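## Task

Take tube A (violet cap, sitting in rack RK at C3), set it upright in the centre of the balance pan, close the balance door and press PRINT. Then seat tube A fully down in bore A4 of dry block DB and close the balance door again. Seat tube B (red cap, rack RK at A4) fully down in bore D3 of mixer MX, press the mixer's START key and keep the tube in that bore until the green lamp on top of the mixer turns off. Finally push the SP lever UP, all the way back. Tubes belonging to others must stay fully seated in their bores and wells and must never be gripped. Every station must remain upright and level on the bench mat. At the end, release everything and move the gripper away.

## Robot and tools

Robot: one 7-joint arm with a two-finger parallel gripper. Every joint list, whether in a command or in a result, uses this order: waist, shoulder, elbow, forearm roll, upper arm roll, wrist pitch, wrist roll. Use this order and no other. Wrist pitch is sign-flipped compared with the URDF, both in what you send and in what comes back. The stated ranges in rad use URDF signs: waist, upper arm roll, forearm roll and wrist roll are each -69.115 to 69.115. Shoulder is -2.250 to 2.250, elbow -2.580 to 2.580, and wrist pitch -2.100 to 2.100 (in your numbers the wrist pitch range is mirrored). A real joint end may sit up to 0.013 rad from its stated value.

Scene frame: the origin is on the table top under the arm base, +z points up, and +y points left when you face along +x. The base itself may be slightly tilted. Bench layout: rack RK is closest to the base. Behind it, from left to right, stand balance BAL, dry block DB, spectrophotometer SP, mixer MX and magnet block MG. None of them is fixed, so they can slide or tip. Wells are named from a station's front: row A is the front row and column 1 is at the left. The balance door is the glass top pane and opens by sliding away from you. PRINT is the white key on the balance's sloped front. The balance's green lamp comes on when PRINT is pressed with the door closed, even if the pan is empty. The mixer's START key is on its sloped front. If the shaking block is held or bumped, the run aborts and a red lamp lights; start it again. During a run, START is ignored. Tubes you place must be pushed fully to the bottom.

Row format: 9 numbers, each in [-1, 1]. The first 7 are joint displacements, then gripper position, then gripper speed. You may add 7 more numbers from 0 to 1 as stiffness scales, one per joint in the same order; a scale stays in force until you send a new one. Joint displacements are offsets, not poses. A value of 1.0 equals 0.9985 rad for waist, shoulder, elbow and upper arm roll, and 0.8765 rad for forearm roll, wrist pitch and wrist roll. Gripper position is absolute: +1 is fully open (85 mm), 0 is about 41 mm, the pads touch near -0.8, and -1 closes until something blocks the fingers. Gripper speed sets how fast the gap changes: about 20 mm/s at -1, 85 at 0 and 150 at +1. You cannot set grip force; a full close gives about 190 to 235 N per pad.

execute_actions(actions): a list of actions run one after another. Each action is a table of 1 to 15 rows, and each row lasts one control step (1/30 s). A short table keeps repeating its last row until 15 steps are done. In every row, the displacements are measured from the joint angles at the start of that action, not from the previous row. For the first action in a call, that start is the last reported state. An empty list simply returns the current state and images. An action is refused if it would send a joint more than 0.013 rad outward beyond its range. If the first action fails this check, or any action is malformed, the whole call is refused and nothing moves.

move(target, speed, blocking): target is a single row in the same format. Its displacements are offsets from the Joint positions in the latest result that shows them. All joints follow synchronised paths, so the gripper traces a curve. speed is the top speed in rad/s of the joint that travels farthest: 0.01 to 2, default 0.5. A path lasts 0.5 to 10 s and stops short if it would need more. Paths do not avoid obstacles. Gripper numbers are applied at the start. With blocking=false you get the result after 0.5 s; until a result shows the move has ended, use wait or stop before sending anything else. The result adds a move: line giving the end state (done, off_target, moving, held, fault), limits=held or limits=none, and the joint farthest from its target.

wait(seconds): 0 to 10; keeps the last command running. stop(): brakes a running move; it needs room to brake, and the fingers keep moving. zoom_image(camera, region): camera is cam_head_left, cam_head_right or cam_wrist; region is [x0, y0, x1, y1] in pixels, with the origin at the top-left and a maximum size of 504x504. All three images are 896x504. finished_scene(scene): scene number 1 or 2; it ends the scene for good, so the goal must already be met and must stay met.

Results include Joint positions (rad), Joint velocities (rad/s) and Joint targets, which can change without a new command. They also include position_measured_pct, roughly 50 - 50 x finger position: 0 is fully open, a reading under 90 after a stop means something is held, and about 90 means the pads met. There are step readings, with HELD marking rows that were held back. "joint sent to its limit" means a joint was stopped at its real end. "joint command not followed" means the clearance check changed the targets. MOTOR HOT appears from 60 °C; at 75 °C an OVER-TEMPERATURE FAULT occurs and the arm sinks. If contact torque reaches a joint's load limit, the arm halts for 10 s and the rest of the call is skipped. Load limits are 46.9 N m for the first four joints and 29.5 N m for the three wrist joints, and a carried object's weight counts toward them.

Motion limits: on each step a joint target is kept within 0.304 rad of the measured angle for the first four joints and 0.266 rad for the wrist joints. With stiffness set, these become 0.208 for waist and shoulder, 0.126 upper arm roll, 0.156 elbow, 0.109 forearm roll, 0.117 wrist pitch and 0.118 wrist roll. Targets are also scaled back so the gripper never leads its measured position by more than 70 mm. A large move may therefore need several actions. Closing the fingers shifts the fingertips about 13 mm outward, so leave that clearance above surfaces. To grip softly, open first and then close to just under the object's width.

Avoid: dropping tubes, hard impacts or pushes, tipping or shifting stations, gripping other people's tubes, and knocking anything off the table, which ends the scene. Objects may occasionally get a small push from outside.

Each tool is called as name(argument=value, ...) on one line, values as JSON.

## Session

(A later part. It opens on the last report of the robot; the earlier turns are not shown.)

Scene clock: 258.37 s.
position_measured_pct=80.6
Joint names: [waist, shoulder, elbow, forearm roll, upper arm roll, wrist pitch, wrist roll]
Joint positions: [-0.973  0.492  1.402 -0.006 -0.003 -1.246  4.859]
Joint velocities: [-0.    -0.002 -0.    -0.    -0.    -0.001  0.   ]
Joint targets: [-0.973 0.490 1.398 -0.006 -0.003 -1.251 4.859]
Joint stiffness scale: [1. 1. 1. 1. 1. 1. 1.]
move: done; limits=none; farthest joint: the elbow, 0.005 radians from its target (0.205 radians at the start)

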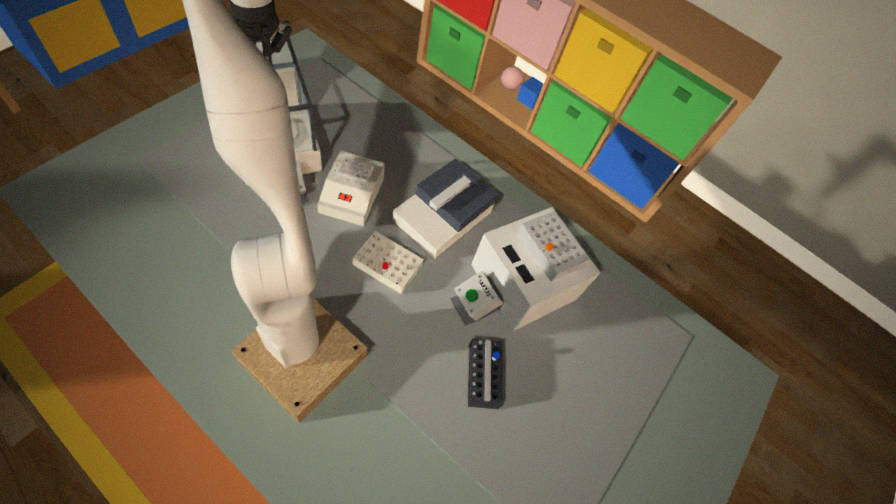

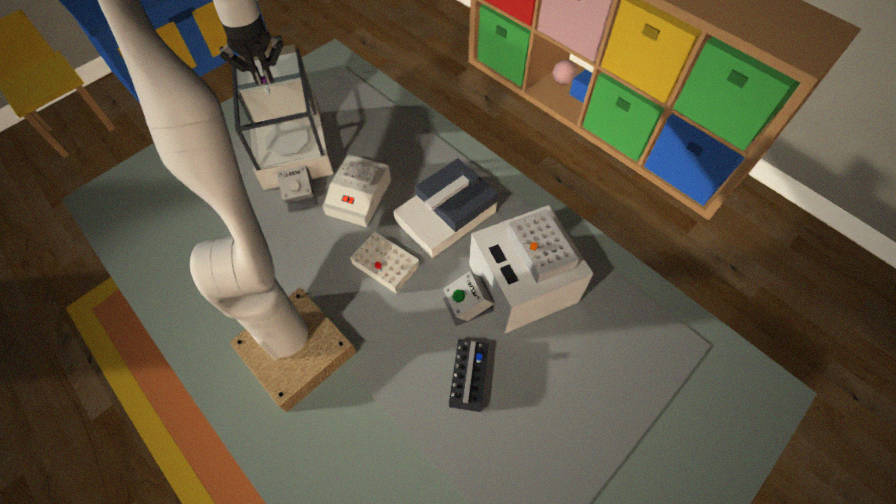

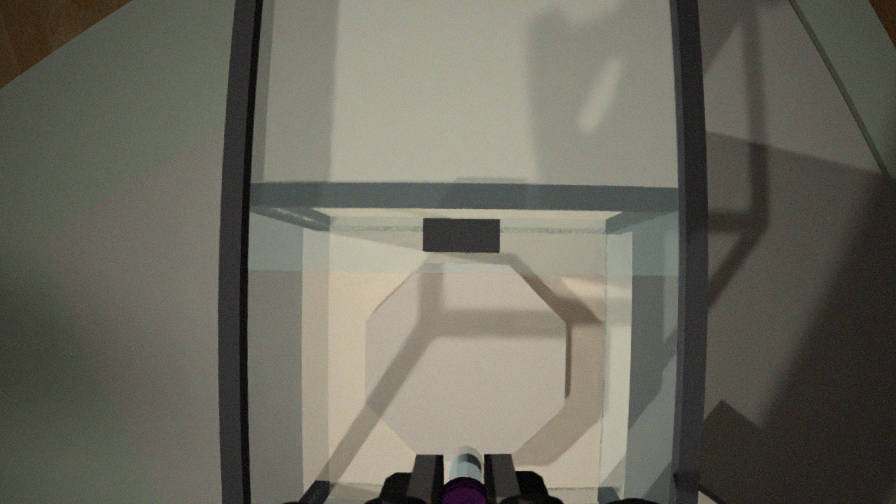

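execute_actions(actions=[])

Scene clock: 275.83 s.
position_measured_pct=80.6
Joint names: [waist, shoulder, elbow, forearm roll, upper arm roll, wrist pitch, wrist roll]
Joint positions: [-0.973  0.492  1.402 -0.006 -0.003 -1.246  4.859]
Joint velocities: [ 0.003  0.001 -0.    -0.     0.001  0.    -0.   ]
Joint targets: [-0.973 0.490 1.398 -0.006 -0.003 -1.251 4.859]
Joint stiffness scale: [1. 1. 1. 1. 1. 1. 1.]

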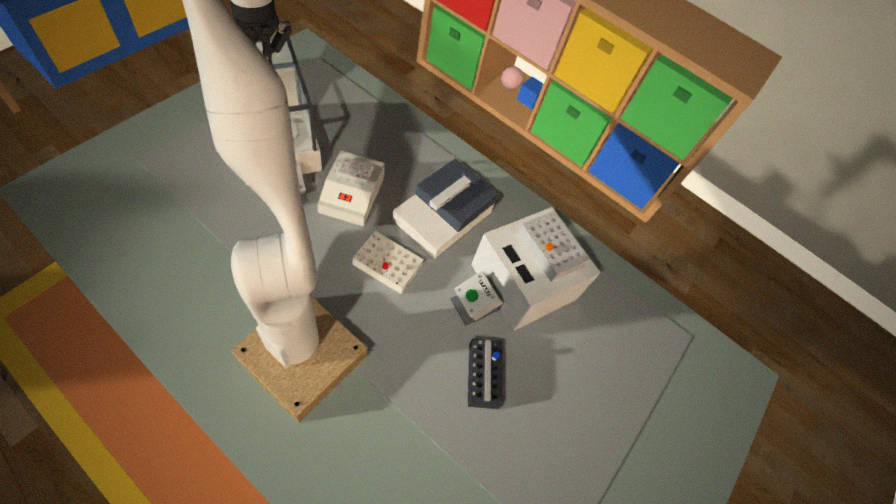

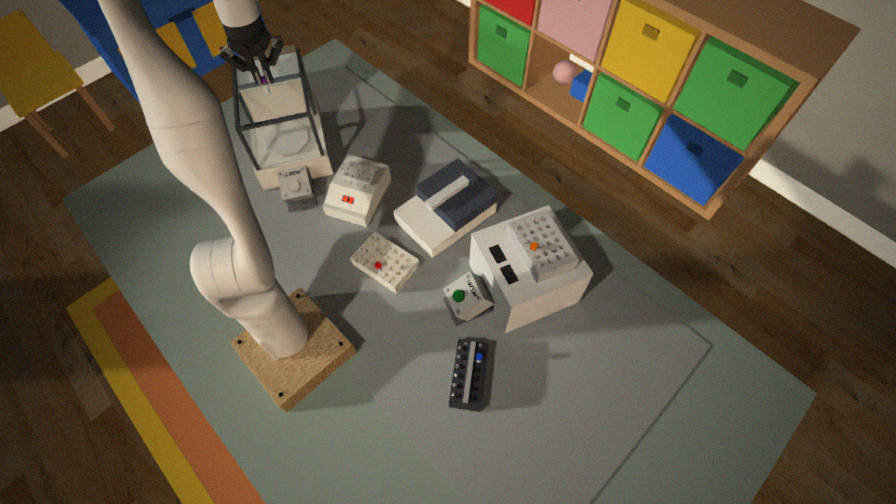

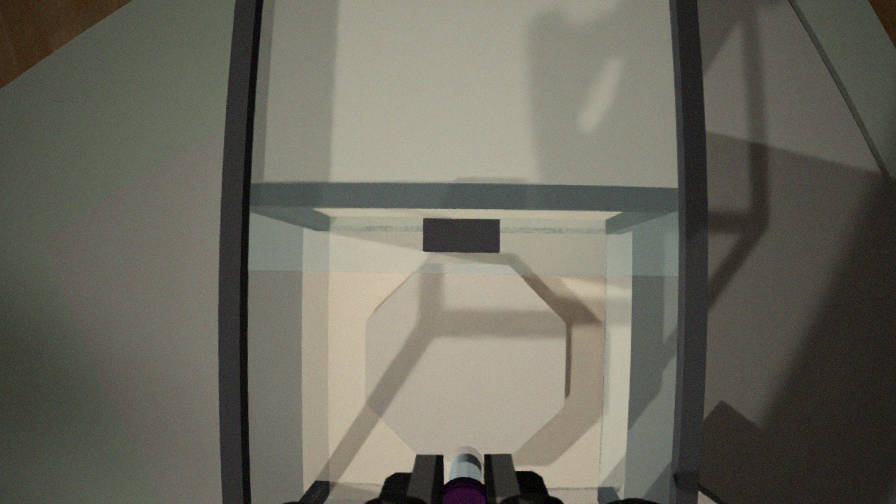

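move(target=[0.425,-0.303,0.455,0,0,0.174,0,-0.66,0], speed=0.5)

Scene clock: 281.57 s.
position_measured_pct=80.6
Joint names: [waist, shoulder, elbow, forearm roll, upper arm roll, wrist pitch, wrist roll]
Joint positions: [-0.552  0.192  1.852 -0.006 -0.003 -1.099  4.859]
Joint velocities: [ 0.004 -0.002  0.    -0.     0.001  0.    -0.   ]
Joint targets: [-0.549 0.189 1.857 -0.006 -0.003 -1.093 4.859]
Joint stiffness scale: [1. 1. 1. 1. 1. 1. 1.]
move: done; limits=none; farthest joint: the wrist pitch, 0.005 radians from its target (0.152 radians at the start)

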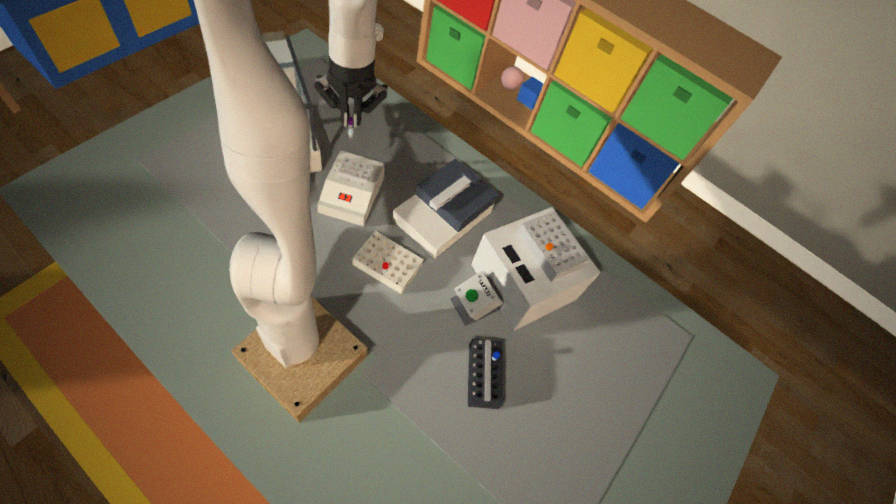

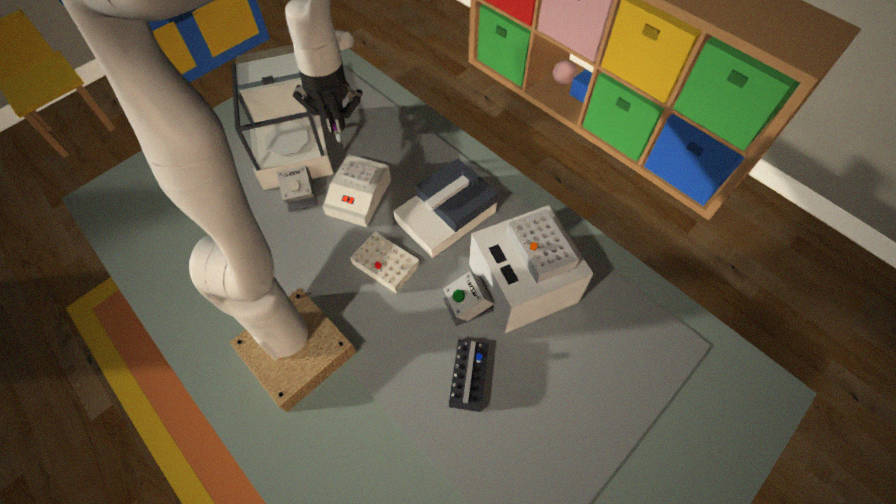

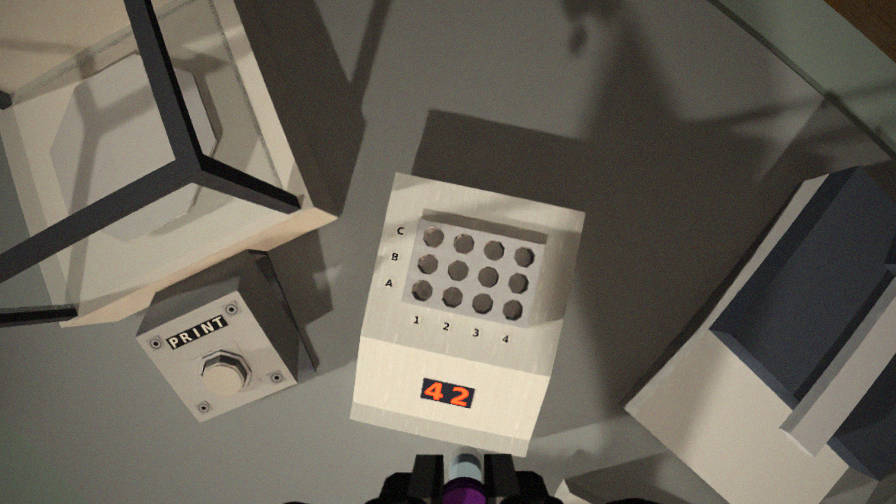

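move(target=[0.085,0.25,0.11,0,0,0.408,0,-0.66,0], speed=0.4)

Scene clock: 287.60 s.
position_measured_pct=80.6
Joint names: [waist, shoulder, elbow, forearm roll, upper arm roll, wrist pitch, wrist roll]
Joint positions: [-0.469  0.439  1.957 -0.006 -0.003 -0.746  4.859]
Joint velocities: [ 0.     0.003 -0.001  0.001 -0.001  0.    -0.   ]
Joint targets: [-0.467 0.441 1.962 -0.006 -0.003 -0.741 4.859]
Joint stiffness scale: [1. 1. 1. 1. 1. 1. 1.]
move: done; limits=none; farthest joint: the elbow, 0.005 radians from its target (0.110 radians at the start)

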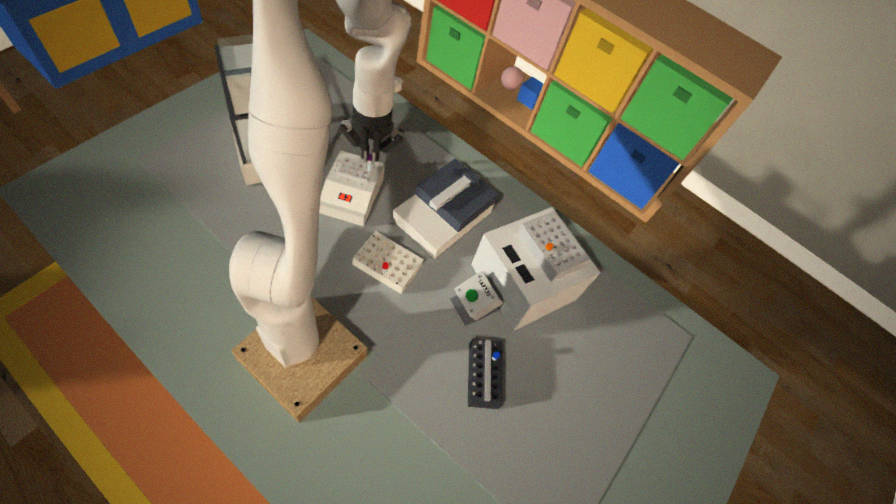

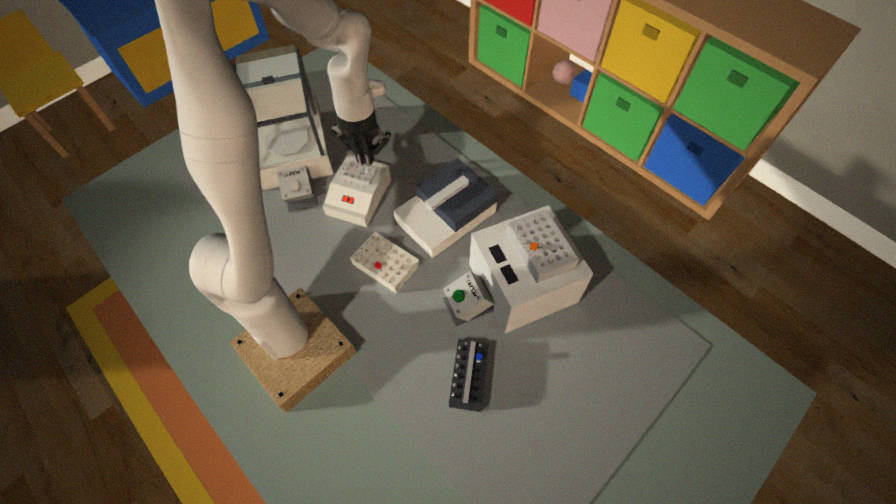

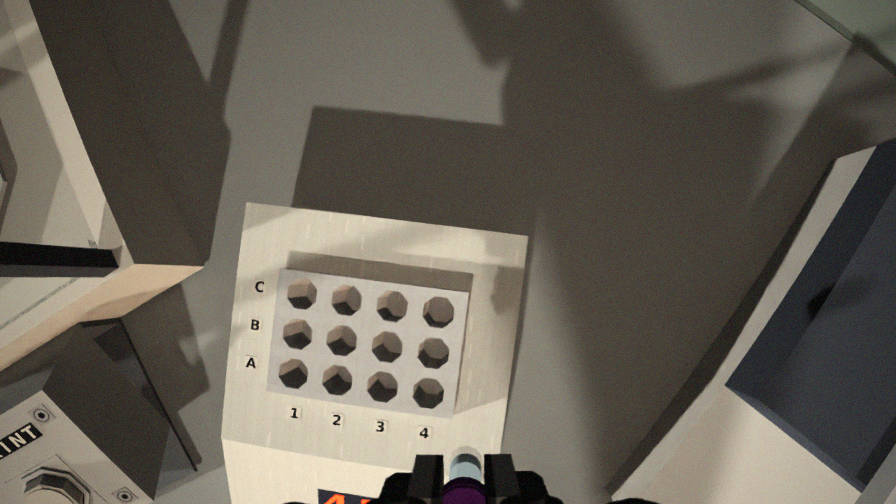

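move(target=[-0.038,0.083,0.02,0,0,0.115,0,-0.66,0], speed=0.15)

Scene clock: 293.73 s.
position_measured_pct=80.6
Joint names: [waist, shoulder, elbow, forearm roll, upper arm roll, wrist pitch, wrist roll]
Joint positions: [-0.505  0.519  1.972 -0.006 -0.003 -0.651  4.859]
Joint velocities: [-0.001  0.004  0.    -0.     0.     0.     0.001]
Joint targets: [-0.507 0.522 1.977 -0.006 -0.003 -0.646 4.859]
Joint stiffness scale: [1. 1. 1. 1. 1. 1. 1.]
move: done; limits=none; farthest joint: the wrist pitch, 0.006 radians from its target (0.101 radians at the start)

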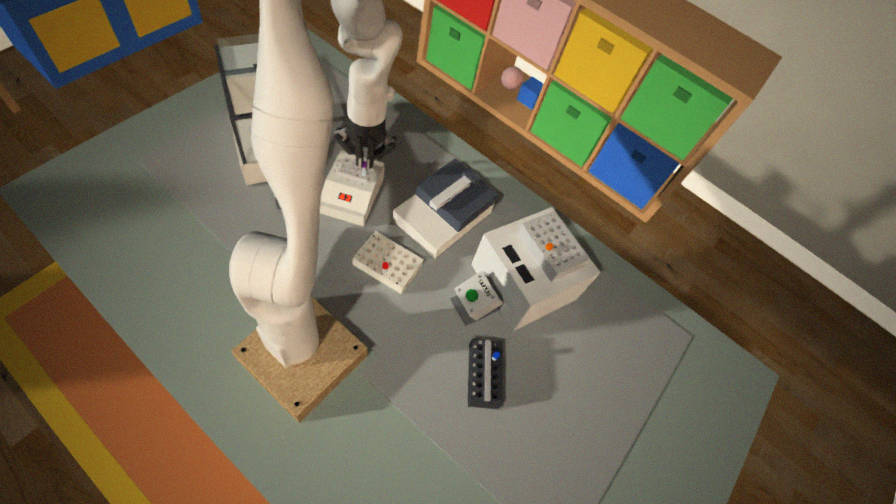

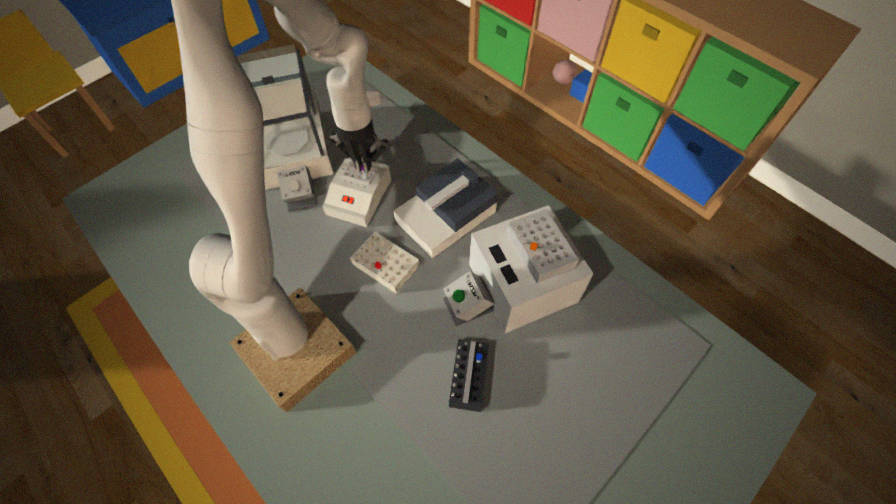

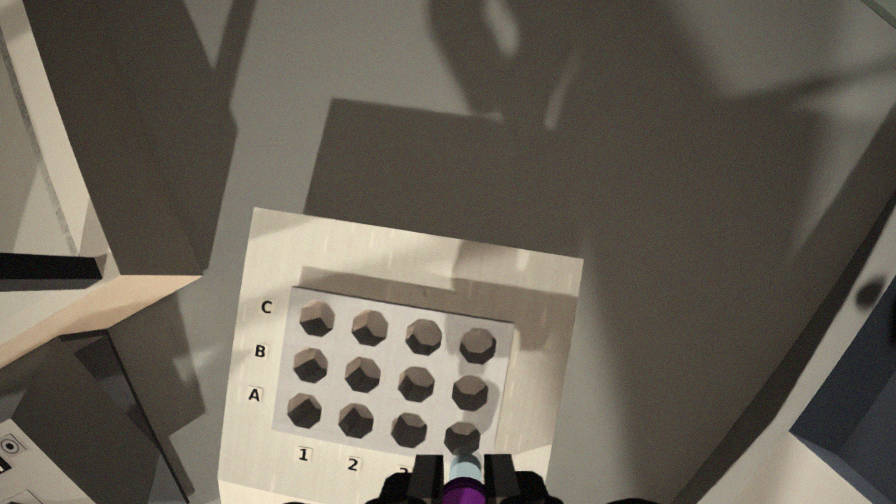

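move(target=[-0.005,0.029,0.013,0,0,0.045,0,-0.66,0], speed=0.05)

zoom_image(camera="cam_wrist", region=[340,340,600,504])

zoom_image(camera="cam_head_left", region=[310,120,430,220])

Scene clock: 301.37 s.
position_measured_pct=80.6
Joint names: [waist, shoulder, elbow, forearm roll, upper arm roll, wrist pitch, wrist roll]
Joint positions: [-0.507  0.536  1.975 -0.006 -0.003 -0.618  4.859]
Joint velocities: [-0.001 -0.001 -0.    -0.     0.     0.    -0.   ]
Joint targets: [-0.510 0.548 1.985 -0.006 -0.003 -0.611 4.859]
Joint stiffness scale: [1. 1. 1. 1. 1. 1. 1.]
move: off_target; limits=none; farthest joint: the shoulder, 0.012 radians from its target (0.028 radians at the start)

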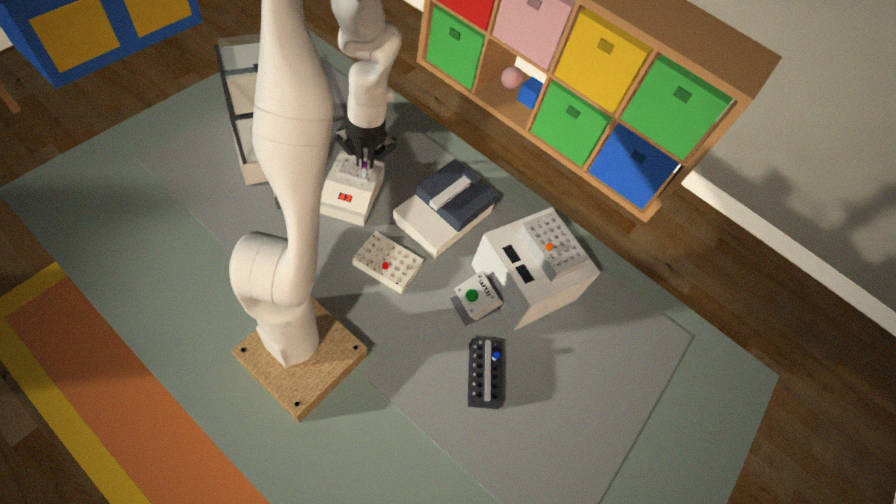

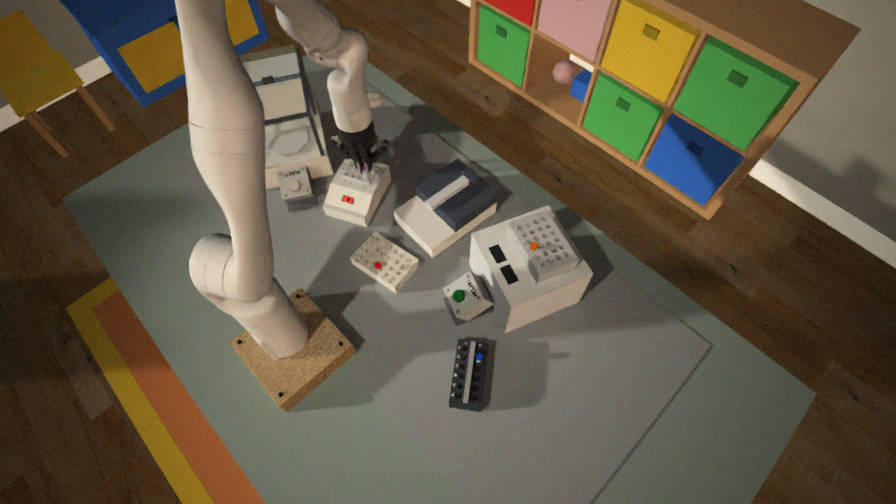

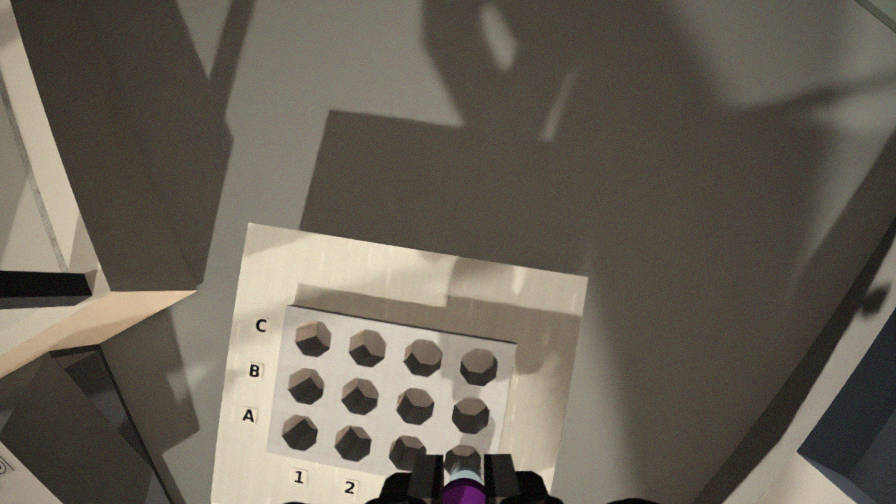

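Region (340, 340, 600, 504) of cam_wrist's 896x504 image, scaled by 1.938; it fills the top 318 rows of this view, and the rest is white.

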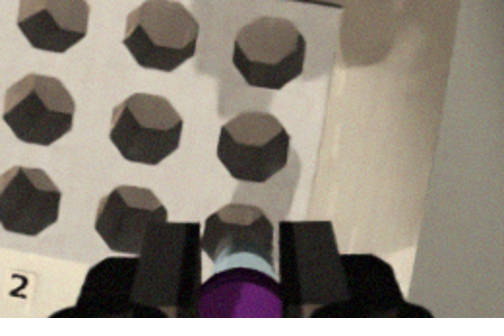

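Region (310, 120, 430, 220) of cam_head_left's 896x504 image, scaled by 4.200, with more detail than that image has.

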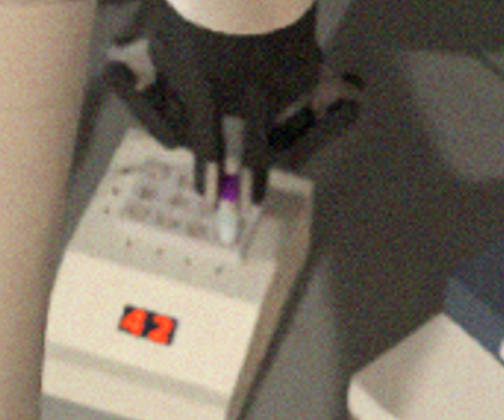

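move(target=[-0.004,-0.004,-0.021,0,0,-0.02,0,-0.66,0], speed=0.05)

zoom_image(camera="cam_wrist", region=[340,340,600,504])

Scene clock: 306.63 s.
position_measured_pct=80.6
Joint names: [waist, shoulder, elbow, forearm roll, upper arm roll, wrist pitch, wrist roll]
Joint positions: [-0.509  0.534  1.959 -0.006 -0.003 -0.631  4.859]
Joint velocities: [-0.001 -0.001 -0.001  0.     0.001 -0.001 -0.   ]
Joint targets: [-0.511 0.532 1.954 -0.006 -0.003 -0.636 4.859]
Joint stiffness scale: [1. 1. 1. 1. 1. 1. 1.]
move: done; limits=none; farthest joint: the elbow, 0.005 radians from its target (0.021 radians at the start)

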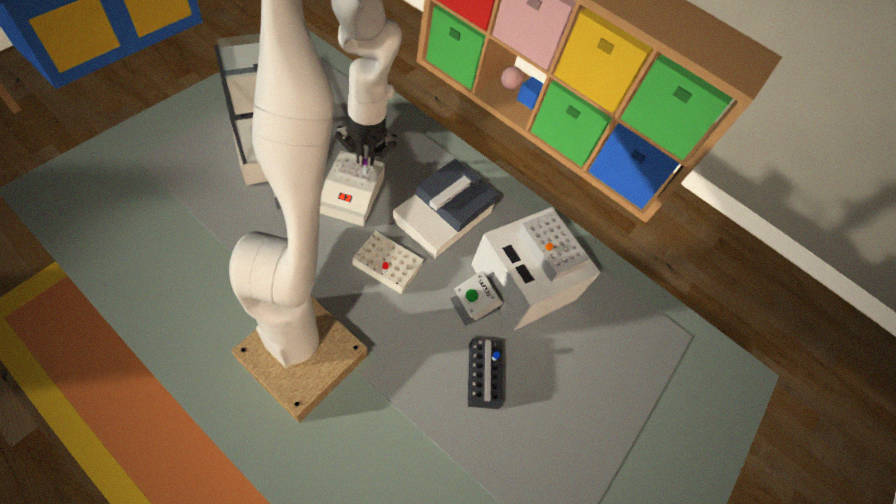

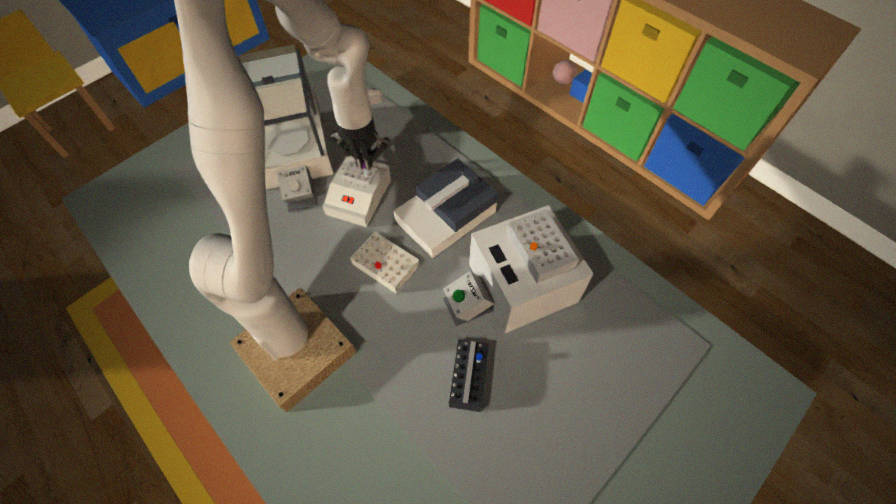

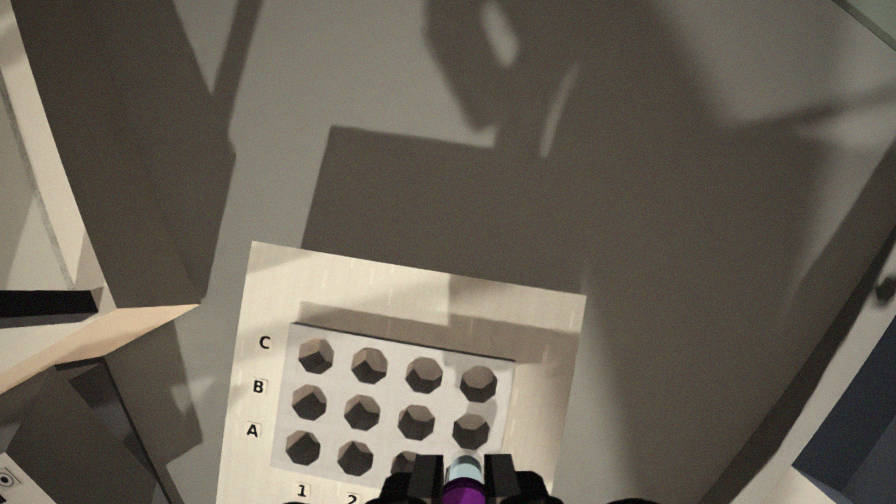

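Region (340, 340, 600, 504) of cam_wrist's 896x504 image, scaled by 1.938; it fills the top 318 rows of this view, and the rest is white.

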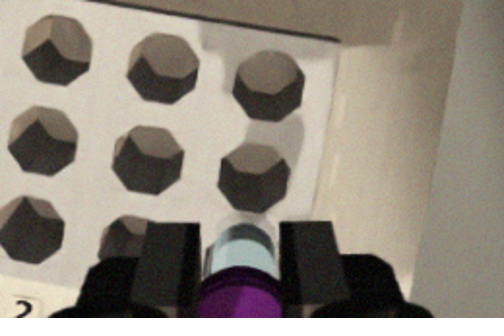

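move(target=[0,0.02,0.012,0,0,0.022,0,-0.66,0], speed=0.04)

zoom_image(camera="cam_wrist", region=[340,340,600,504])

Scene clock: 315.47 s.
position_measured_pct=80.6
Joint names: [waist, shoulder, elbow, forearm roll, upper arm roll, wrist pitch, wrist roll]
Joint positions: [-0.509  0.541  1.962 -0.006 -0.003 -0.62   4.859]
Joint velocities: [-0.001  0.001  0.     0.     0.    -0.     0.001]
Joint targets: [-0.509 0.554 1.971 -0.006 -0.003 -0.611 4.859]
Joint stiffness scale: [1. 1. 1. 1. 1. 1. 1.]
move: off_target; limits=none; farthest joint: the shoulder, 0.013 radians from its target (0.020 radians at the start)

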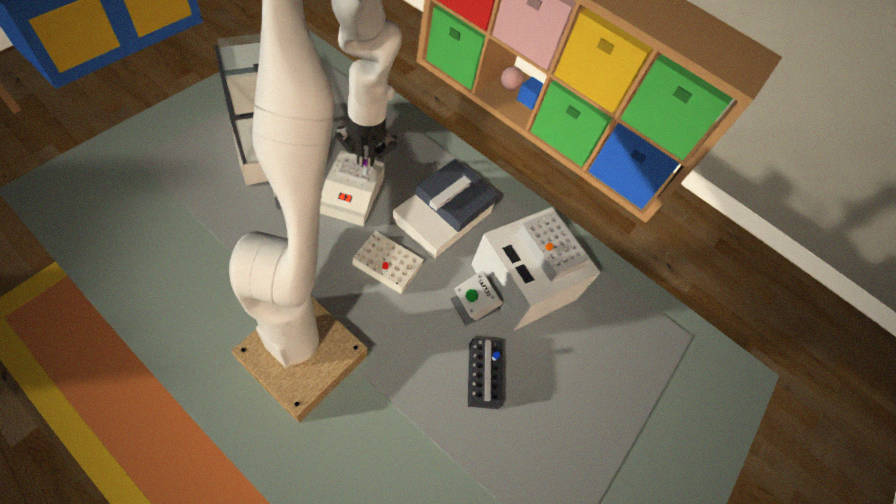

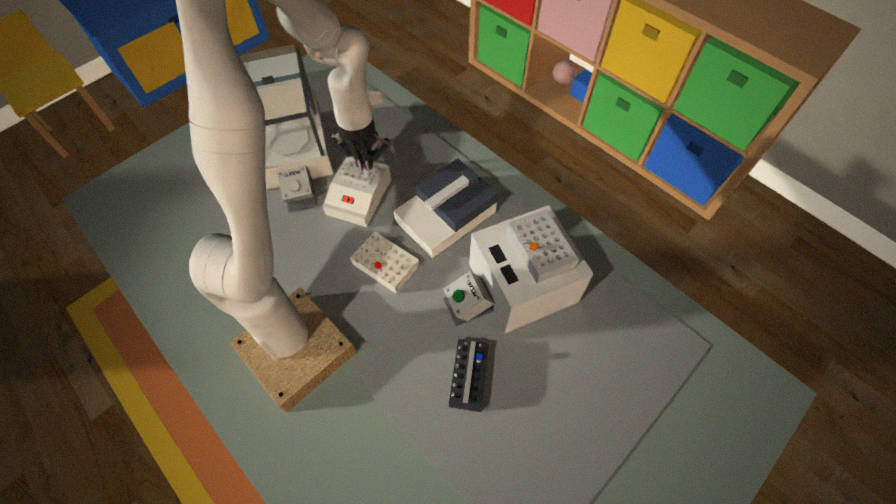

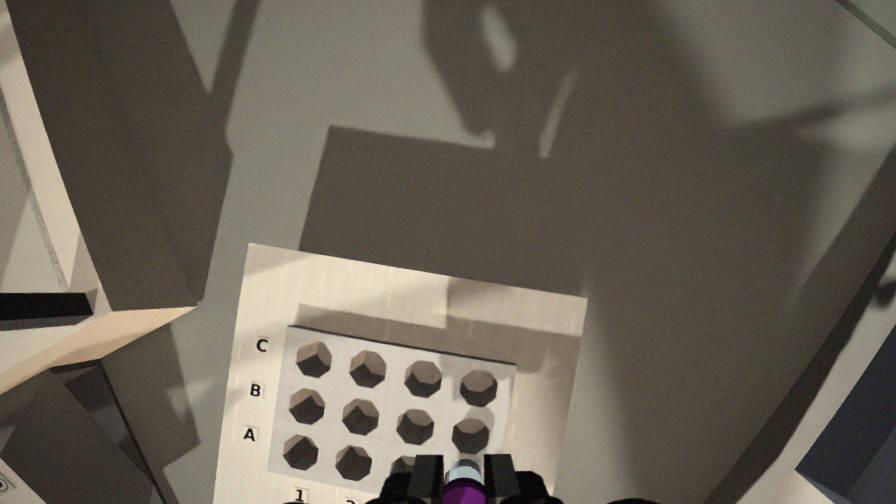

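Region (340, 340, 600, 504) of cam_wrist's 896x504 image, scaled by 1.938; it fills the top 318 rows of this view, and the rest is white.

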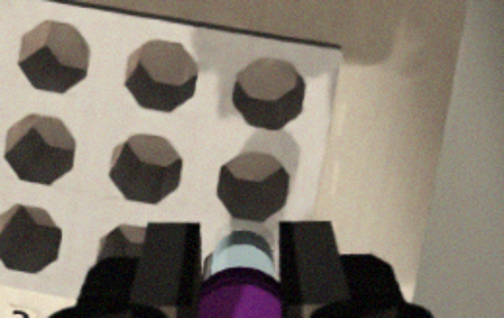

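move(target=[0,-0.009,0,0,0,-0.03,0,-0.66,0], speed=0.04)

zoom_image(camera="cam_wrist", region=[340,340,600,504])

Scene clock: 323.10 s.
position_measured_pct=80.6
Joint names: [waist, shoulder, elbow, forearm roll, upper arm roll, wrist pitch, wrist roll]
Joint positions: [-0.509  0.534  1.962 -0.006 -0.003 -0.641  4.859]
Joint velocities: [-0.001 -0.001  0.    -0.     0.    -0.001 -0.   ]
Joint targets: [-0.509 0.532 1.962 -0.006 -0.003 -0.646 4.859]
Joint stiffness scale: [1. 1. 1. 1. 1. 1. 1.]
move: done; limits=none; farthest joint: the wrist pitch, 0.005 radians from its target (0.026 radians at the start)

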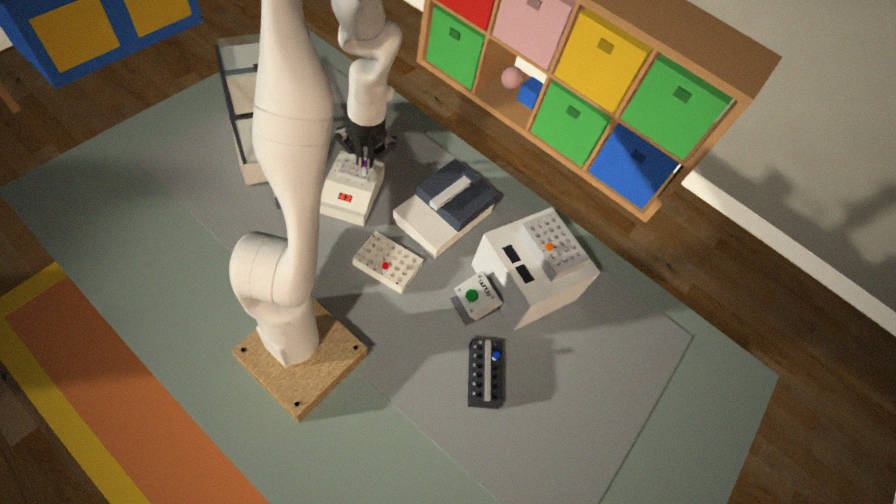

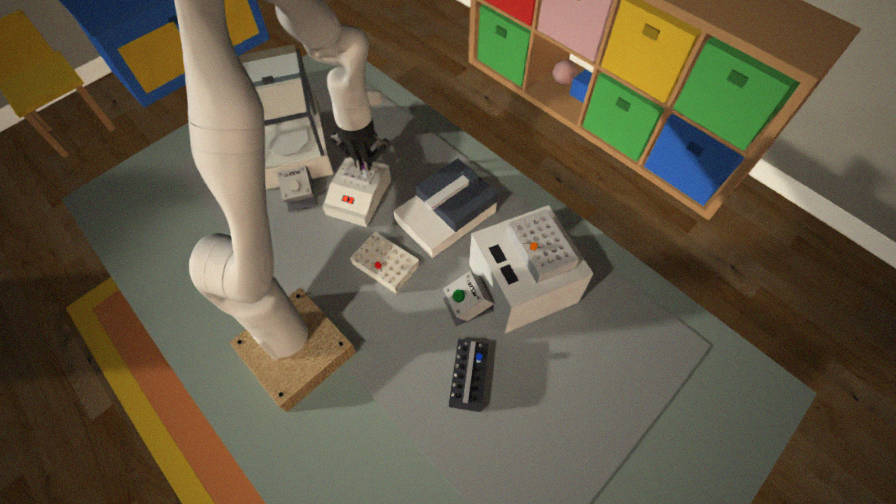

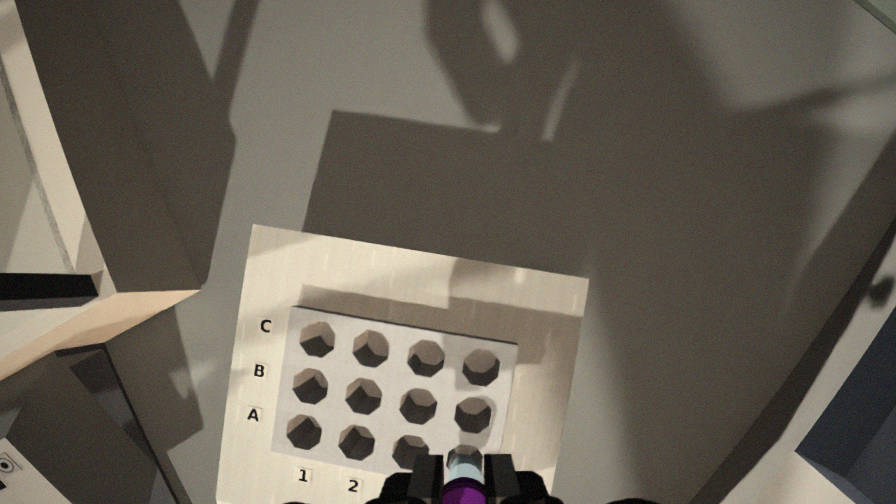

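Region (340, 340, 600, 504) of cam_wrist's 896x504 image, scaled by 1.938; it fills the top 318 rows of this view, and the rest is white.

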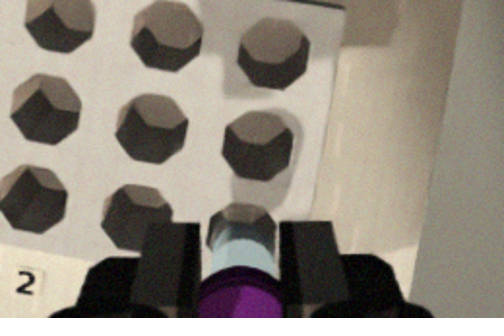

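move(target=[0,0.02,0.012,0,0,0.04,0,-0.66,0], speed=0.04)

zoom_image(camera="cam_wrist", region=[340,340,600,504])

Scene clock: 327.37 s.
position_measured_pct=80.6
Joint names: [waist, shoulder, elbow, forearm roll, upper arm roll, wrist pitch, wrist roll]
Joint positions: [-0.509  0.54   1.965 -0.006 -0.003 -0.616  4.859]
Joint velocities: [-0.002 -0.001  0.001 -0.001  0.    -0.     0.   ]
Joint targets: [-0.509 0.554 1.974 -0.006 -0.003 -0.606 4.859]
Joint stiffness scale: [1. 1. 1. 1. 1. 1. 1.]
move: off_target; limits=none; farthest joint: the shoulder, 0.014 radians from its target (0.020 radians at the start)

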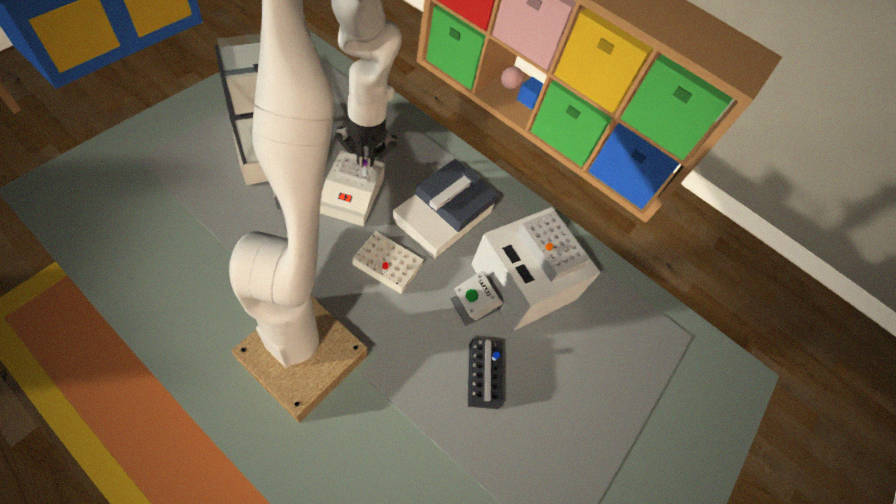

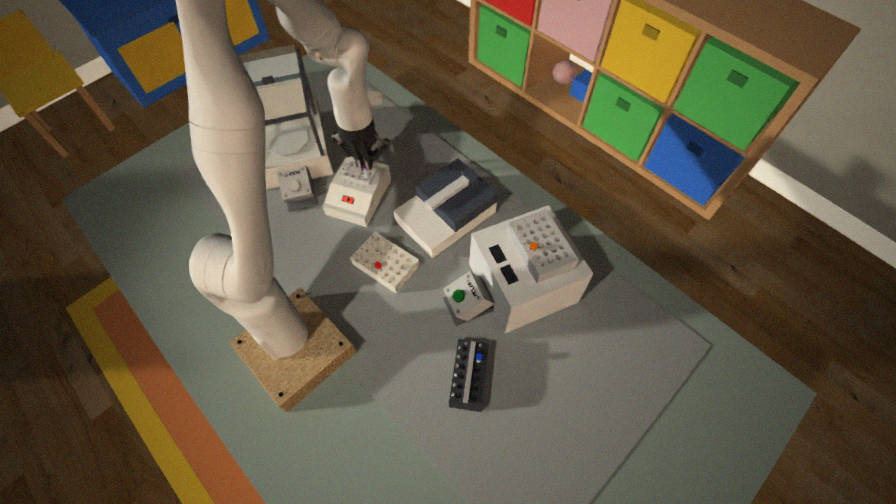

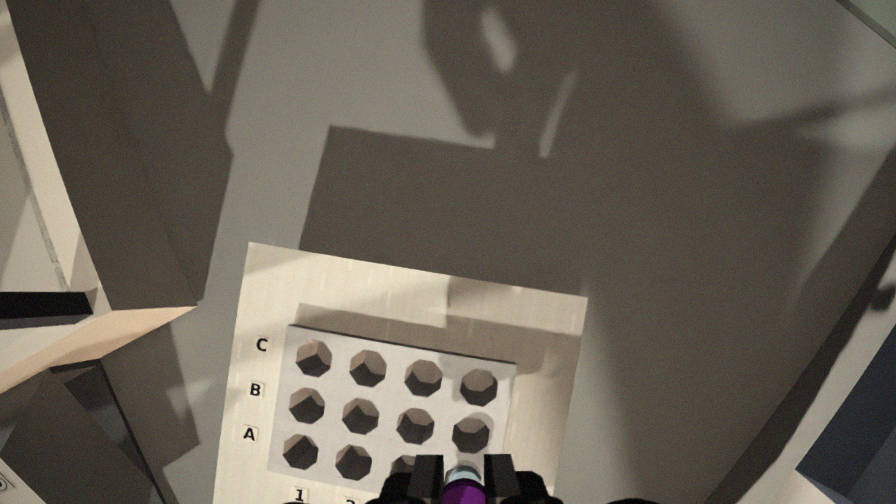

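Region (340, 340, 600, 504) of cam_wrist's 896x504 image, scaled by 1.938; it fills the top 318 rows of this view, and the rest is white.

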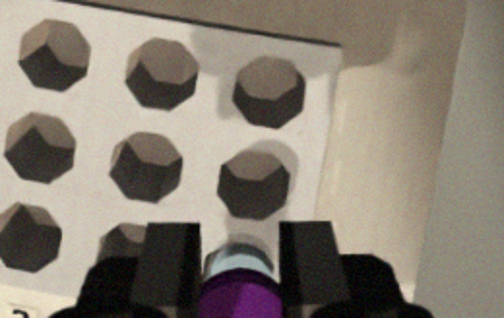

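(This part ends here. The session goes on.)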